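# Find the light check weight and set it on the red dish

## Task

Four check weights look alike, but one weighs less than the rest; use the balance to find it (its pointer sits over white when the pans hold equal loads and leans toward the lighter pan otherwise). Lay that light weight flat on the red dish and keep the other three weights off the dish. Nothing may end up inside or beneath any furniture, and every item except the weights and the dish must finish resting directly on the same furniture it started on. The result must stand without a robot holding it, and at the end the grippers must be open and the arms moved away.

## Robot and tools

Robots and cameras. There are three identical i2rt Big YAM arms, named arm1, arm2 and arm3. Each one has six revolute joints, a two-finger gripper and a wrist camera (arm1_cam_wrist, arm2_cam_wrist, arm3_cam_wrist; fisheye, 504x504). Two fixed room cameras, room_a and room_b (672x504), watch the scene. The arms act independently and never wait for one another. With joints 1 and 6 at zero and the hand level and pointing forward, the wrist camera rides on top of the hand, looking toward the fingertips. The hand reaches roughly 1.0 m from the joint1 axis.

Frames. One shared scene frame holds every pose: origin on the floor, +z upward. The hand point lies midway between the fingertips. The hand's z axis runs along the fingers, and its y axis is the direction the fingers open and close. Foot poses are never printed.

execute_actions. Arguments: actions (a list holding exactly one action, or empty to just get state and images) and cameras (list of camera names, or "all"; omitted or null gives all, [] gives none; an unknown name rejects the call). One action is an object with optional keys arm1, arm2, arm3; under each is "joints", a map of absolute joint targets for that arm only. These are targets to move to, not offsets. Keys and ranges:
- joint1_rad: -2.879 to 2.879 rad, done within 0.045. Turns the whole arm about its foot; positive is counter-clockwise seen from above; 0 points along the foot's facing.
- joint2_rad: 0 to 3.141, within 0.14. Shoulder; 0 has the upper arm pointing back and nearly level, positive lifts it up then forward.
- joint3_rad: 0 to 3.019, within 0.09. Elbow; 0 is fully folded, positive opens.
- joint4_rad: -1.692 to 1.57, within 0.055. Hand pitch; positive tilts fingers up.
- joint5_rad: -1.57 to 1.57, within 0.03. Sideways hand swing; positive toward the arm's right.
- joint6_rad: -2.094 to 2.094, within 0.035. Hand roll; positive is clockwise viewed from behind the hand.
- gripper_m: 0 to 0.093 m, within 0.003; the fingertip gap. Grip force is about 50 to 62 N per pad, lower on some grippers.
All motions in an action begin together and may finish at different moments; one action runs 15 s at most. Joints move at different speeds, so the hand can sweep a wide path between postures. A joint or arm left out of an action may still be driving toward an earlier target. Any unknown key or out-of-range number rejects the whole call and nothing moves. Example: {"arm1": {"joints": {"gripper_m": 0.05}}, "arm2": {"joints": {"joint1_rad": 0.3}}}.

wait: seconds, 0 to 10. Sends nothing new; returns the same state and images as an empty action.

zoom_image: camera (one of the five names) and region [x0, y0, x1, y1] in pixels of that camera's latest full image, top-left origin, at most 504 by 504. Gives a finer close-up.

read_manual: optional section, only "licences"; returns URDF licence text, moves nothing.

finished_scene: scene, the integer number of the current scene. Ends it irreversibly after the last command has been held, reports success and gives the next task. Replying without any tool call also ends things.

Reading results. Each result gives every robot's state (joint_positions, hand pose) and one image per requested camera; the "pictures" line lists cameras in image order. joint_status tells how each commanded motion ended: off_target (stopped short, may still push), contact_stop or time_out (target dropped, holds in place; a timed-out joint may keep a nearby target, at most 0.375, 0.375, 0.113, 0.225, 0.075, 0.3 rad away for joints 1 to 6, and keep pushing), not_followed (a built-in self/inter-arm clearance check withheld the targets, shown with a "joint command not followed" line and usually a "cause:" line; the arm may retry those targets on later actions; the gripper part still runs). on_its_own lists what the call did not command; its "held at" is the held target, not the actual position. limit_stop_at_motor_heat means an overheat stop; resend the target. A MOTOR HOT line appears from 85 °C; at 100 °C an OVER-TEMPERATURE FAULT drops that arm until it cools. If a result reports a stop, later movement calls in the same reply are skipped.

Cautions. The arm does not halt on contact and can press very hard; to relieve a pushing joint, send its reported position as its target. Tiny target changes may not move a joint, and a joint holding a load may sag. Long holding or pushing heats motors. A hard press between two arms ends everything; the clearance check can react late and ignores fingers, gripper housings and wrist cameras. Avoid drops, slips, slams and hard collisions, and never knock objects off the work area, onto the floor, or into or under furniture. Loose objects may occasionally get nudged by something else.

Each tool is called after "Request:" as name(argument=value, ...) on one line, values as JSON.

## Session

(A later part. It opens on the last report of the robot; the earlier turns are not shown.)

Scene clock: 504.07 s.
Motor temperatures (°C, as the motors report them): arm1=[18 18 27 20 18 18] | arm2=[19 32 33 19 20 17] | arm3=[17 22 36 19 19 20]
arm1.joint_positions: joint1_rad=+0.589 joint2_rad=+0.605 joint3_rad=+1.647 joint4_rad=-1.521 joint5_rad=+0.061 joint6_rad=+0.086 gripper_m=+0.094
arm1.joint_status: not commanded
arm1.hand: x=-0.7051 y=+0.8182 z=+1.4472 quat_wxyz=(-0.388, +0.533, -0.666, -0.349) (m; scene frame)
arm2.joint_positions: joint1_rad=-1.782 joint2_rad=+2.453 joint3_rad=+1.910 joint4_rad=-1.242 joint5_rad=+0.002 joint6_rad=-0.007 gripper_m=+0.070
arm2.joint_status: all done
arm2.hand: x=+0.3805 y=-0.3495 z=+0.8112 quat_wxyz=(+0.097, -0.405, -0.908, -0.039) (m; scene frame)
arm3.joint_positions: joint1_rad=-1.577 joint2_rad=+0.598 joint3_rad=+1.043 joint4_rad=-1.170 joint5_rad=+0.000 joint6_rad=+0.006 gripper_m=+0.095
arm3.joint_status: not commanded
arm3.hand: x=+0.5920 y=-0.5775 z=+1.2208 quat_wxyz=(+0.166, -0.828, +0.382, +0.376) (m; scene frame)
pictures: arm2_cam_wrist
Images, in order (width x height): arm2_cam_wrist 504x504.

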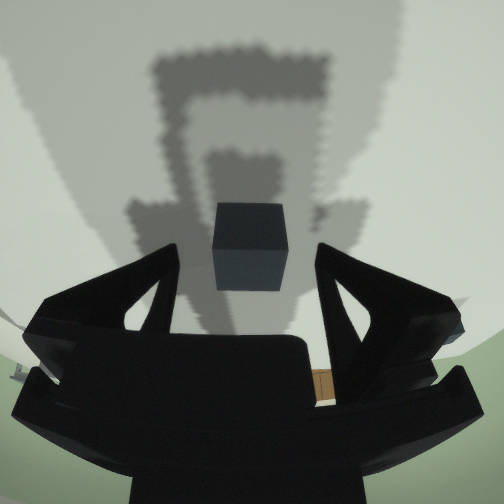

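Request:
execute_actions(actions=[{"arm2": {"joints": {"joint2_rad": 1.1, "joint3_rad": 1.7, "joint4_rad": -1.5}}, "arm3": {"joints": {"gripper_m": 0.07}}}], cameras=["arm3_cam_wrist", "room_b"])

Scene clock: 515.77 s.
Motor temperatures (°C, as the motors report them): arm1=[18 18 27 20 18 18] | arm2=[19 32 33 19 20 17] | arm3=[17 22 36 19 19 20]
arm1.joint_positions: joint1_rad=+0.589 joint2_rad=+0.605 joint3_rad=+1.647 joint4_rad=-1.521 joint5_rad=+0.061 joint6_rad=+0.086 gripper_m=+0.094
arm1.joint_status: not commanded
arm1.hand: x=-0.7051 y=+0.8182 z=+1.4472 quat_wxyz=(-0.388, +0.533, -0.666, -0.349) (m; scene frame)
arm2.joint_positions: joint1_rad=-1.782 joint2_rad=+1.083 joint3_rad=+1.703 joint4_rad=-1.488 joint5_rad=+0.002 joint6_rad=-0.007 gripper_m=+0.070
arm2.joint_status: all done
arm2.hand: x=+0.2113 y=-0.1515 z=+1.4602 quat_wxyz=(-0.313, -0.381, -0.857, +0.147) (m; scene frame)
arm3.joint_positions: joint1_rad=-1.577 joint2_rad=+0.598 joint3_rad=+1.043 joint4_rad=-1.170 joint5_rad=+0.000 joint6_rad=+0.006 gripper_m=+0.070
arm3.joint_status: all done
arm3.hand: x=+0.5920 y=-0.5775 z=+1.2208 quat_wxyz=(+0.166, -0.828, +0.382, +0.376) (m; scene frame)
pictures: arm3_cam_wrist, room_b
Images, in order (width x height): arm3_cam_wrist 504x504, room_b 672x504.

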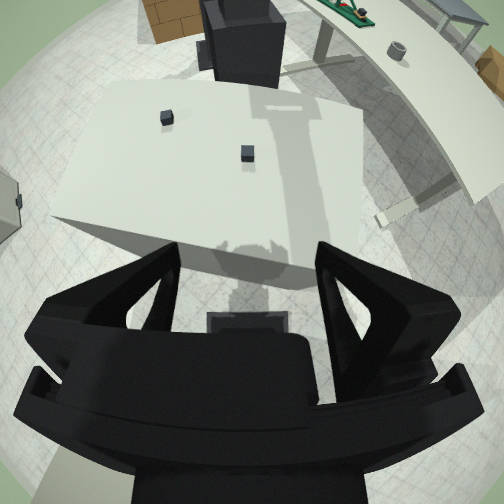

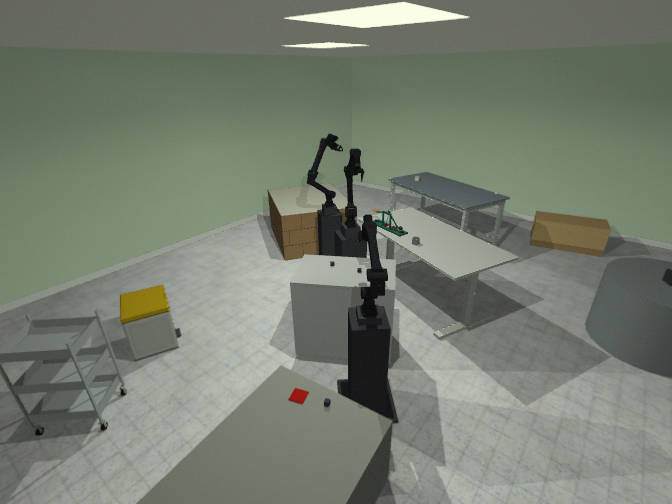

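Request:
execute_actions(actions=[{"arm2": {"joints": {"joint1_rad": -0.9, "joint2_rad": 0.6}}, "arm3": {"joints": {"joint2_rad": 2.0, "joint3_rad": 1.585, "joint4_rad": -1.13}}}], cameras=["arm3_cam_wrist", "room_a"])

Scene clock: 541.27 s.
Motor temperatures (°C, as the motors report them): arm1=[18 18 27 20 18 18] | arm2=[19 27 32 19 20 17] | arm3=[17 22 37 19 19 20]
arm1.joint_positions: joint1_rad=+0.589 joint2_rad=+0.605 joint3_rad=+1.647 joint4_rad=-1.521 joint5_rad=+0.061 joint6_rad=+0.086 gripper_m=+0.094
arm1.joint_status: not commanded
arm1.hand: x=-0.7051 y=+0.8182 z=+1.4472 quat_wxyz=(-0.388, +0.533, -0.666, -0.349) (m; scene frame)
arm2.joint_positions: joint1_rad=-0.911 joint2_rad=+0.601 joint3_rad=+1.701 joint4_rad=-1.488 joint5_rad=-0.002 joint6_rad=-0.007 gripper_m=+0.070
arm2.joint_status: all done
arm2.hand: x=+0.1127 y=+0.1334 z=+1.5753 quat_wxyz=(-0.556, +0.016, -0.831, -0.003) (m; scene frame)
arm3.joint_positions: joint1_rad=-1.577 joint2_rad=+2.012 joint3_rad=+1.566 joint4_rad=-1.134 joint5_rad=+0.000 joint6_rad=+0.006 gripper_m=+0.070
arm3.joint_status: all done
arm3.hand: x=+0.3850 y=-0.3445 z=+0.8532 quat_wxyz=(-0.005, -0.909, +0.417, -0.002) (m; scene frame)
pictures: arm3_cam_wrist, room_a
Images, in order (width x height): arm3_cam_wrist 504x504, room_a 672x504.

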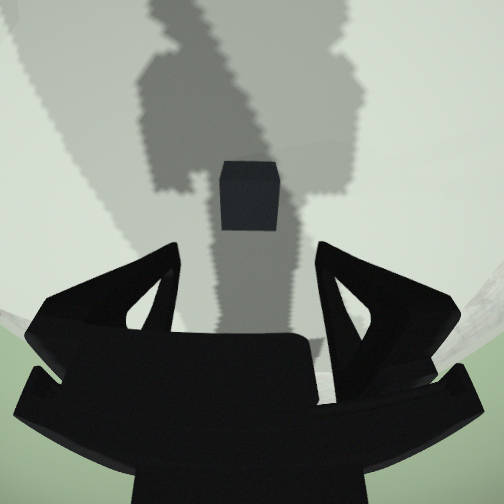

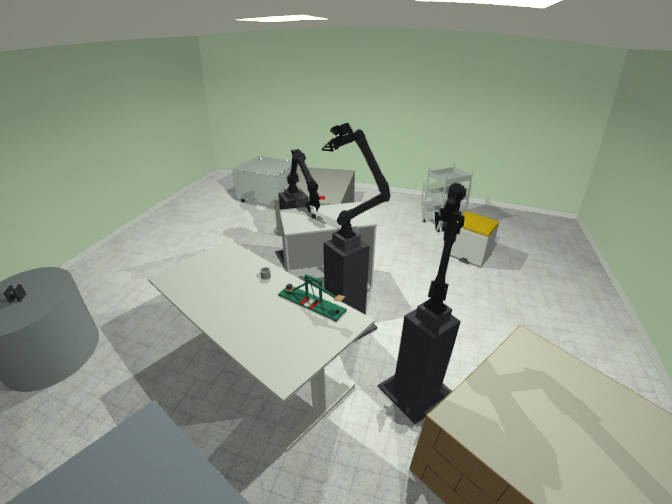

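Request:
zoom_image(camera="arm3_cam_wrist", region=[160, 130, 340, 310])

Region (160, 130, 340, 310) of arm3_cam_wrist's 504x504 image, scaled by 2.800, with more detail than that image has.

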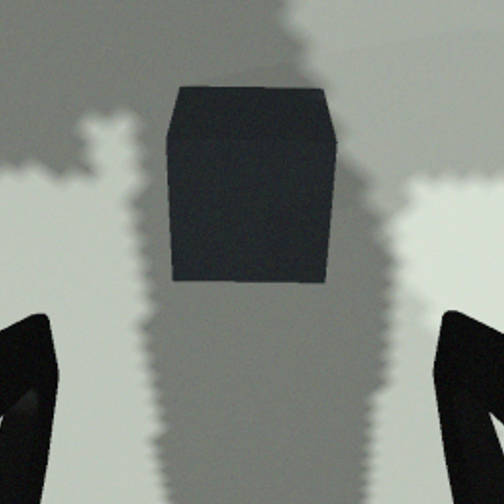

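Request:
execute_actions(actions=[{"arm3": {"joints": {"joint2_rad": 2.07, "joint4_rad": -1.045}}}], cameras=["arm3_cam_wrist"])

Scene clock: 562.23 s.
Motor temperatures (°C, as the motors report them): arm1=[18 18 28 20 18 18] | arm2=[19 26 30 19 20 17] | arm3=[17 25 37 19 19 20]
arm1.joint_positions: joint1_rad=+0.589 joint2_rad=+0.605 joint3_rad=+1.647 joint4_rad=-1.521 joint5_rad=+0.061 joint6_rad=+0.086 gripper_m=+0.094
arm1.joint_status: not commanded
arm1.hand: x=-0.7051 y=+0.8182 z=+1.4472 quat_wxyz=(-0.388, +0.533, -0.666, -0.349) (m; scene frame)
arm2.joint_positions: joint1_rad=-0.911 joint2_rad=+0.601 joint3_rad=+1.701 joint4_rad=-1.488 joint5_rad=-0.002 joint6_rad=-0.007 gripper_m=+0.070
arm2.joint_status: not commanded
arm2.hand: x=+0.1127 y=+0.1334 z=+1.5753 quat_wxyz=(-0.556, +0.016, -0.831, -0.003) (m; scene frame)
arm3.joint_positions: joint1_rad=-1.577 joint2_rad=+2.071 joint3_rad=+1.566 joint4_rad=-1.063 joint5_rad=+0.000 joint6_rad=+0.006 gripper_m=+0.070
arm3.joint_status: all done
arm3.hand: x=+0.3776 y=-0.3364 z=+0.8198 quat_wxyz=(-0.003, -0.909, +0.417, +0.004) (m; scene frame)
pictures: arm3_cam_wrist
Images, in order (width x height): arm3_cam_wrist 504x504.

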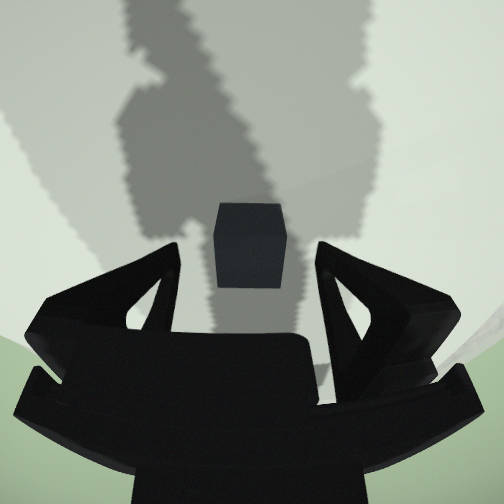

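Request:
execute_actions(actions=[{"arm3": {"joints": {"joint2_rad": 2.09, "gripper_m": 0.05}}}], cameras=["arm3_cam_wrist"])

Scene clock: 569.77 s.
Motor temperatures (°C, as the motors report them): arm1=[18 18 28 20 18 18] | arm2=[19 25 30 19 20 17] | arm3=[17 26 36 19 19 20]
arm1.joint_positions: joint1_rad=+0.589 joint2_rad=+0.605 joint3_rad=+1.647 joint4_rad=-1.521 joint5_rad=+0.061 joint6_rad=+0.086 gripper_m=+0.094
arm1.joint_status: not commanded
arm1.hand: x=-0.7051 y=+0.8182 z=+1.4472 quat_wxyz=(-0.388, +0.533, -0.666, -0.349) (m; scene frame)
arm2.joint_positions: joint1_rad=-0.911 joint2_rad=+0.601 joint3_rad=+1.701 joint4_rad=-1.488 joint5_rad=-0.002 joint6_rad=-0.007 gripper_m=+0.070
arm2.joint_status: not commanded
arm2.hand: x=+0.1127 y=+0.1334 z=+1.5753 quat_wxyz=(-0.556, +0.016, -0.831, -0.003) (m; scene frame)
arm3.joint_positions: joint1_rad=-1.577 joint2_rad=+2.077 joint3_rad=+1.566 joint4_rad=-1.063 joint5_rad=+0.000 joint6_rad=+0.006 gripper_m=+0.050
arm3.joint_status: all done
arm3.hand: x=+0.3781 y=-0.3370 z=+0.8165 quat_wxyz=(-0.004, -0.909, +0.417, +0.001) (m; scene frame)
pictures: arm3_cam_wrist
Images, in order (width x height): arm3_cam_wrist 504x504.

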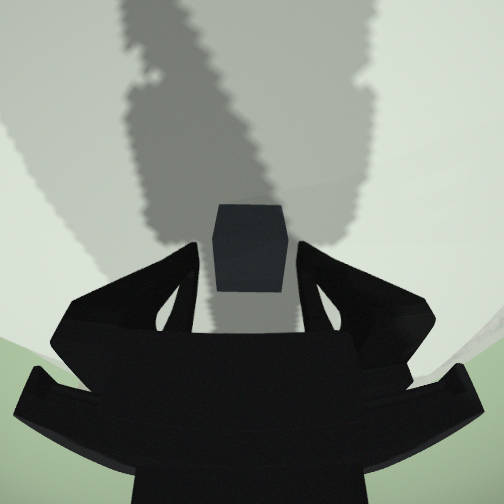

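Request:
execute_actions(actions=[{"arm3": {"joints": {"gripper_m": 0.02}}}], cameras=["arm3_cam_wrist"])

Request:
execute_actions(actions=[{"arm3": {"joints": {"joint2_rad": 1.9}}}], cameras=["arm3_cam_wrist"])

Scene clock: 574.60 s.
Motor temperatures (°C, as the motors report them): arm1=[18 18 28 20 18 18] | arm2=[19 25 30 19 20 17] | arm3=[17 26 36 19 19 20]
arm1.joint_positions: joint1_rad=+0.589 joint2_rad=+0.605 joint3_rad=+1.647 joint4_rad=-1.521 joint5_rad=+0.061 joint6_rad=+0.086 gripper_m=+0.094
arm1.joint_status: not commanded
arm1.hand: x=-0.7051 y=+0.8182 z=+1.4472 quat_wxyz=(-0.388, +0.533, -0.666, -0.349) (m; scene frame)
arm2.joint_positions: joint1_rad=-0.911 joint2_rad=+0.601 joint3_rad=+1.701 joint4_rad=-1.488 joint5_rad=-0.002 joint6_rad=-0.007 gripper_m=+0.070
arm2.joint_status: not commanded
arm2.hand: x=+0.1127 y=+0.1334 z=+1.5753 quat_wxyz=(-0.556, +0.016, -0.831, -0.003) (m; scene frame)
arm3.joint_positions: joint1_rad=-1.577 joint2_rad=+2.077 joint3_rad=+1.566 joint4_rad=-1.062 joint5_rad=+0.000 joint6_rad=+0.006 gripper_m=+0.030
arm3.joint_status: gripper_m off_target (ended at +0.030, target +0.020)
arm3.hand: x=+0.3781 y=-0.3370 z=+0.8163 quat_wxyz=(-0.004, -0.909, +0.417, +0.001) (m; scene frame)
pictures: arm3_cam_wrist
Images, in order (width x height): arm3_cam_wrist 504x504.

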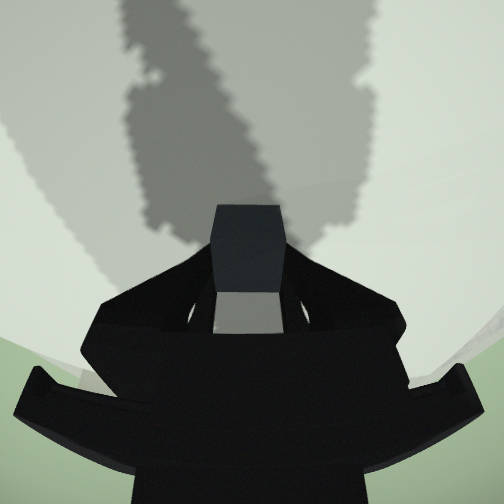

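Scene clock: 575.90 s.
Motor temperatures (°C, as the motors report them): arm1=[18 18 28 20 18 18] | arm2=[19 25 30 19 20 17] | arm3=[17 26 37 19 19 20]
arm1.joint_positions: joint1_rad=+0.589 joint2_rad=+0.605 joint3_rad=+1.647 joint4_rad=-1.521 joint5_rad=+0.061 joint6_rad=+0.086 gripper_m=+0.094
arm1.joint_status: not commanded
arm1.hand: x=-0.7051 y=+0.8182 z=+1.4472 quat_wxyz=(-0.388, +0.533, -0.666, -0.349) (m; scene frame)
arm2.joint_positions: joint1_rad=-0.911 joint2_rad=+0.601 joint3_rad=+1.701 joint4_rad=-1.488 joint5_rad=-0.002 joint6_rad=-0.007 gripper_m=+0.070
arm2.joint_status: not commanded
arm2.hand: x=+0.1127 y=+0.1334 z=+1.5753 quat_wxyz=(-0.556, +0.016, -0.831, -0.003) (m; scene frame)
arm3.joint_positions: joint1_rad=-1.577 joint2_rad=+1.901 joint3_rad=+1.566 joint4_rad=-1.062 joint5_rad=+0.000 joint6_rad=+0.006 gripper_m=+0.030
arm3.joint_status: all done
arm3.hand: x=+0.3691 y=-0.3254 z=+0.9191 quat_wxyz=(+0.032, -0.905, +0.416, +0.081) (m; scene frame)
pictures: arm3_cam_wrist
Images, in order (width x height): arm3_cam_wrist 504x504.

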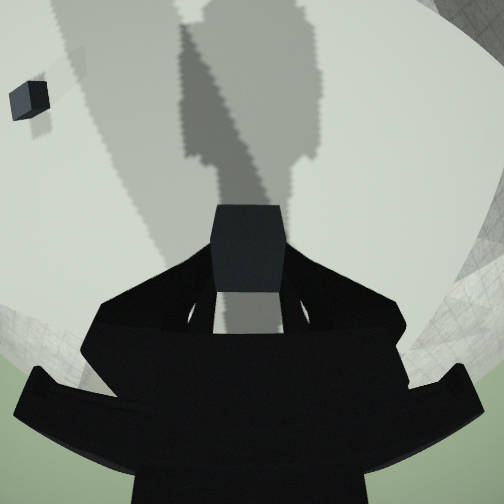

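Request:
execute_actions(actions=[{"arm3": {"joints": {"joint1_rad": 0.69, "joint3_rad": 1.63, "joint2_rad": 1.95}}}], cameras=[])

Request:
execute_actions(actions=[{"arm3": {"joints": {"joint2_rad": 2.497, "joint4_rad": -0.665}}}], cameras=["arm3_cam_wrist", "room_b"])

Scene clock: 588.73 s.
Motor temperatures (°C, as the motors report them): arm1=[18 18 28 20 18 18] | arm2=[19 25 30 19 20 17] | arm3=[17 26 38 19 19 20]
arm1.joint_positions: joint1_rad=+0.589 joint2_rad=+0.605 joint3_rad=+1.647 joint4_rad=-1.521 joint5_rad=+0.061 joint6_rad=+0.086 gripper_m=+0.094
arm1.joint_status: not commanded
arm1.hand: x=-0.7051 y=+0.8182 z=+1.4472 quat_wxyz=(-0.388, +0.533, -0.666, -0.349) (m; scene frame)
arm2.joint_positions: joint1_rad=-0.911 joint2_rad=+0.601 joint3_rad=+1.701 joint4_rad=-1.488 joint5_rad=-0.002 joint6_rad=-0.007 gripper_m=+0.070
arm2.joint_status: not commanded
arm2.hand: x=+0.1127 y=+0.1334 z=+1.5753 quat_wxyz=(-0.556, +0.016, -0.831, -0.003) (m; scene frame)
arm3.joint_positions: joint1_rad=+0.693 joint2_rad=+1.959 joint3_rad=+1.597 joint4_rad=-1.047 joint5_rad=-0.001 joint6_rad=+0.006 gripper_m=+0.030
arm3.joint_status: all done
arm3.hand: x=+0.6741 y=-1.4047 z=+0.9001 quat_wxyz=(-0.053, -0.759, -0.646, +0.065) (m; scene frame)
pictures: none
No camera images: the call's "cameras" was empty. Leave "cameras" out to get every camera's image.

Scene clock: 590.37 s.
Motor temperatures (°C, as the motors report them): arm1=[18 18 28 20 18 18] | arm2=[19 25 30 19 20 17] | arm3=[17 26 38 19 19 20]
arm1.joint_positions: joint1_rad=+0.589 joint2_rad=+0.605 joint3_rad=+1.647 joint4_rad=-1.521 joint5_rad=+0.061 joint6_rad=+0.086 gripper_m=+0.094
arm1.joint_status: not commanded
arm1.hand: x=-0.7051 y=+0.8182 z=+1.4472 quat_wxyz=(-0.388, +0.533, -0.666, -0.349) (m; scene frame)
arm2.joint_positions: joint1_rad=-0.911 joint2_rad=+0.601 joint3_rad=+1.701 joint4_rad=-1.488 joint5_rad=-0.002 joint6_rad=-0.007 gripper_m=+0.070
arm2.joint_status: not commanded
arm2.hand: x=+0.1127 y=+0.1334 z=+1.5753 quat_wxyz=(-0.556, +0.016, -0.831, -0.003) (m; scene frame)
arm3.joint_positions: joint1_rad=+0.693 joint2_rad=+2.502 joint3_rad=+1.603 joint4_rad=-0.679 joint5_rad=-0.001 joint6_rad=+0.006 gripper_m=+0.030
arm3.joint_status: all done
arm3.hand: x=+0.6753 y=-1.3841 z=+0.5802 quat_wxyz=(+0.002, -0.761, -0.648, +0.001) (m; scene frame)
pictures: arm3_cam_wrist, room_b
Images, in order (width x height): arm3_cam_wrist 504x504, room_b 672x504.

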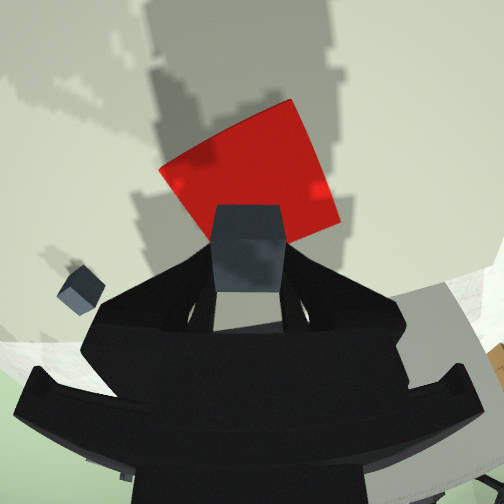

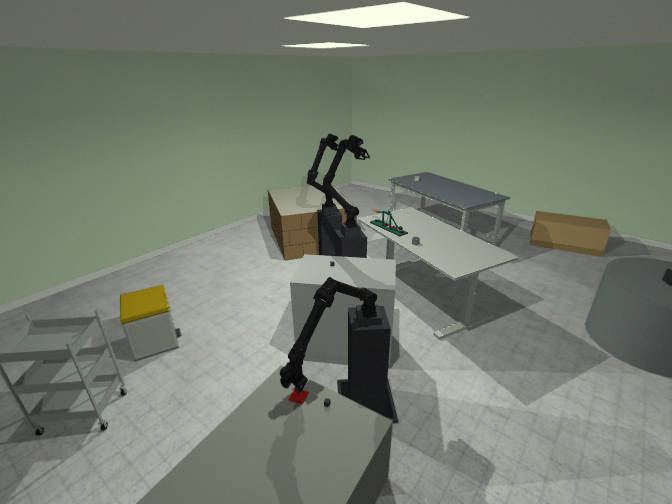

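Request:
execute_actions(actions=[{"arm3": {"joints": {"joint2_rad": 2.557, "joint4_rad": -0.6}}}], cameras=["arm3_cam_wrist", "room_b"])

Scene clock: 624.40 s.
Motor temperatures (°C, as the motors report them): arm1=[18 18 28 20 18 18] | arm2=[19 24 29 20 20 17] | arm3=[17 28 35 19 19 20]
arm1.joint_positions: joint1_rad=+0.589 joint2_rad=+0.605 joint3_rad=+1.647 joint4_rad=-1.521 joint5_rad=+0.061 joint6_rad=+0.086 gripper_m=+0.094
arm1.joint_status: not commanded
arm1.hand: x=-0.7051 y=+0.8182 z=+1.4472 quat_wxyz=(-0.388, +0.533, -0.666, -0.349) (m; scene frame)
arm2.joint_positions: joint1_rad=-0.911 joint2_rad=+0.601 joint3_rad=+1.701 joint4_rad=-1.488 joint5_rad=-0.002 joint6_rad=-0.007 gripper_m=+0.070
arm2.joint_status: not commanded
arm2.hand: x=+0.1127 y=+0.1334 z=+1.5753 quat_wxyz=(-0.556, +0.016, -0.831, -0.003) (m; scene frame)
arm3.joint_positions: joint1_rad=+0.693 joint2_rad=+2.564 joint3_rad=+1.603 joint4_rad=-0.617 joint5_rad=-0.001 joint6_rad=+0.006 gripper_m=+0.030
arm3.joint_status: all done
arm3.hand: x=+0.6764 y=-1.3754 z=+0.5442 quat_wxyz=(+0.002, -0.761, -0.648, +0.001) (m; scene frame)
pictures: arm3_cam_wrist, room_b
Images, in order (width x height): arm3_cam_wrist 504x504, room_b 672x504.

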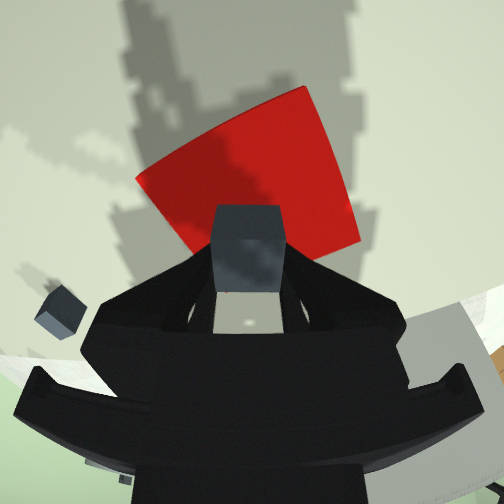

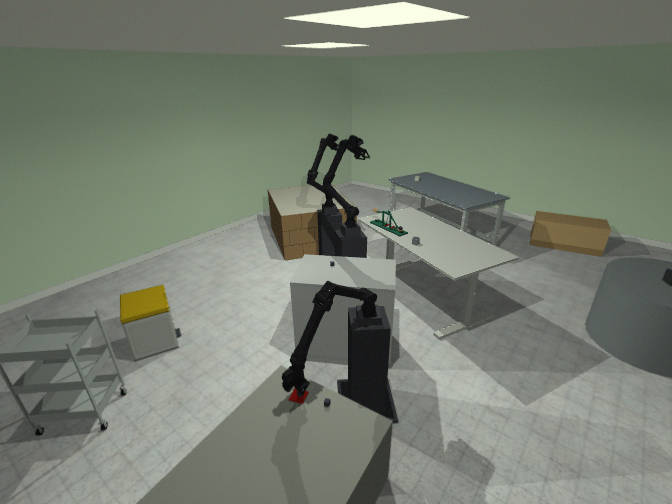

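Request:
execute_actions(actions=[{"arm3": {"joints": {"gripper_m": 0.07}}}], cameras=["arm3_cam_wrist"])

Request:
execute_actions(actions=[{"arm3": {"joints": {"joint2_rad": 2.0, "joint4_rad": -1.1}}}])

Scene clock: 632.47 s.
Motor temperatures (°C, as the motors report them): arm1=[18 18 28 20 18 18] | arm2=[19 24 29 20 20 17] | arm3=[17 29 35 19 19 20]
arm1.joint_positions: joint1_rad=+0.589 joint2_rad=+0.605 joint3_rad=+1.647 joint4_rad=-1.521 joint5_rad=+0.061 joint6_rad=+0.086 gripper_m=+0.094
arm1.joint_status: not commanded
arm1.hand: x=-0.7051 y=+0.8182 z=+1.4472 quat_wxyz=(-0.388, +0.533, -0.666, -0.349) (m; scene frame)
arm2.joint_positions: joint1_rad=-0.911 joint2_rad=+0.601 joint3_rad=+1.701 joint4_rad=-1.488 joint5_rad=-0.002 joint6_rad=-0.007 gripper_m=+0.070
arm2.joint_status: not commanded
arm2.hand: x=+0.1127 y=+0.1334 z=+1.5753 quat_wxyz=(-0.556, +0.016, -0.831, -0.003) (m; scene frame)
arm3.joint_positions: joint1_rad=+0.693 joint2_rad=+2.564 joint3_rad=+1.603 joint4_rad=-0.617 joint5_rad=-0.001 joint6_rad=+0.006 gripper_m=+0.070
arm3.joint_status: all done
arm3.hand: x=+0.6764 y=-1.3754 z=+0.5442 quat_wxyz=(+0.002, -0.761, -0.648, +0.001) (m; scene frame)
pictures: arm3_cam_wrist
Images, in order (width x height): arm3_cam_wrist 504x504.

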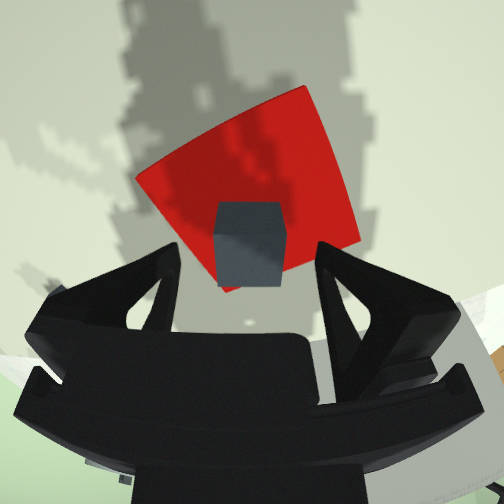

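Scene clock: 634.17 s.
Motor temperatures (°C, as the motors report them): arm1=[18 18 28 20 18 18] | arm2=[19 24 29 20 20 17] | arm3=[17 29 35 19 19 20]
arm1.joint_positions: joint1_rad=+0.589 joint2_rad=+0.605 joint3_rad=+1.647 joint4_rad=-1.521 joint5_rad=+0.061 joint6_rad=+0.086 gripper_m=+0.094
arm1.joint_status: not commanded
arm1.hand: x=-0.7051 y=+0.8182 z=+1.4472 quat_wxyz=(-0.388, +0.533, -0.666, -0.349) (m; scene frame)
arm2.joint_positions: joint1_rad=-0.911 joint2_rad=+0.601 joint3_rad=+1.701 joint4_rad=-1.488 joint5_rad=-0.002 joint6_rad=-0.007 gripper_m=+0.070
arm2.joint_status: not commanded
arm2.hand: x=+0.1127 y=+0.1334 z=+1.5753 quat_wxyz=(-0.556, +0.016, -0.831, -0.003) (m; scene frame)
arm3.joint_positions: joint1_rad=+0.693 joint2_rad=+2.007 joint3_rad=+1.619 joint4_rad=-1.084 joint5_rad=-0.001 joint6_rad=+0.006 gripper_m=+0.070
arm3.joint_status: all done
arm3.hand: x=+0.6745 y=-1.4013 z=+0.8791 quat_wxyz=(-0.032, -0.760, -0.647, +0.041) (m; scene frame)
pictures: arm1_cam_wrist, arm2_cam_wrist, arm3_cam_wrist, room_a, room_b
Images, in order (width x height): arm1_cam_wrist 504x504, arm2_cam_wrist 504x504, arm3_cam_wrist 504x504, room_a 672x504, room_b 672x504.

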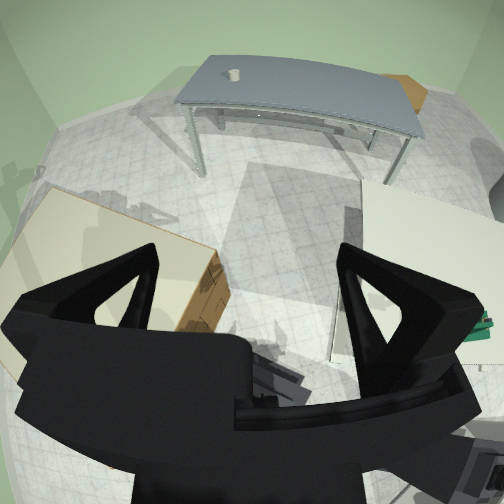

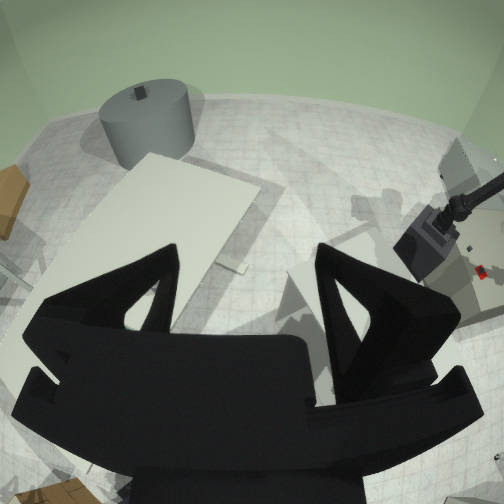

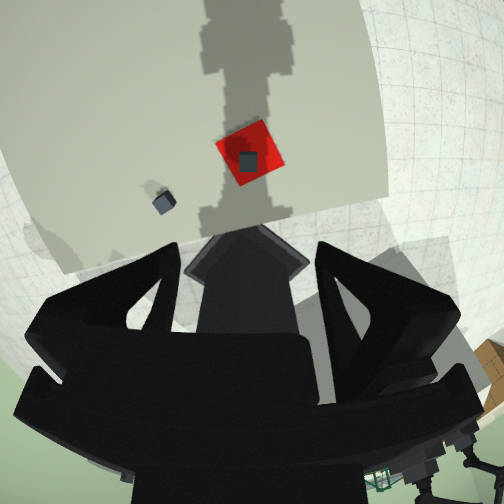

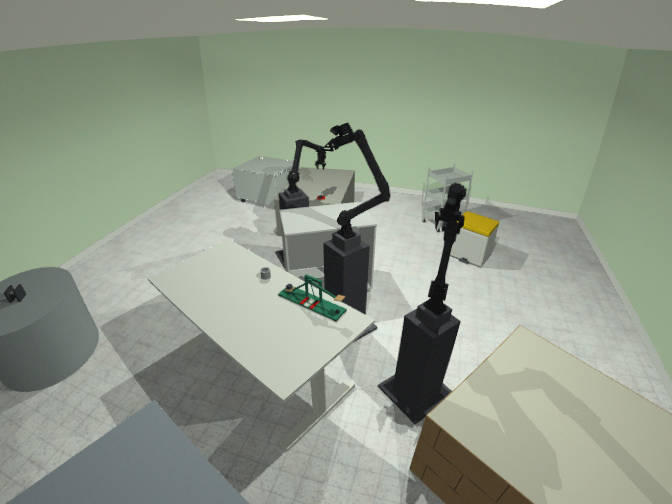

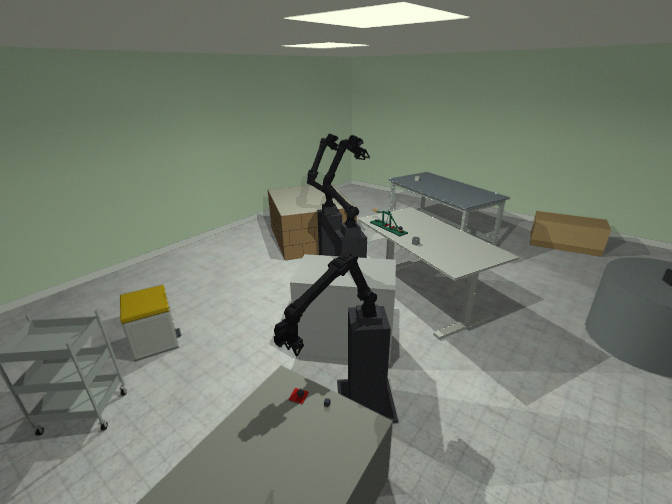

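The lighter weight is sitting fully on the dish and the arms are clear.

Request:
finished_scene(scene=1)

The scene is finished: the task was done.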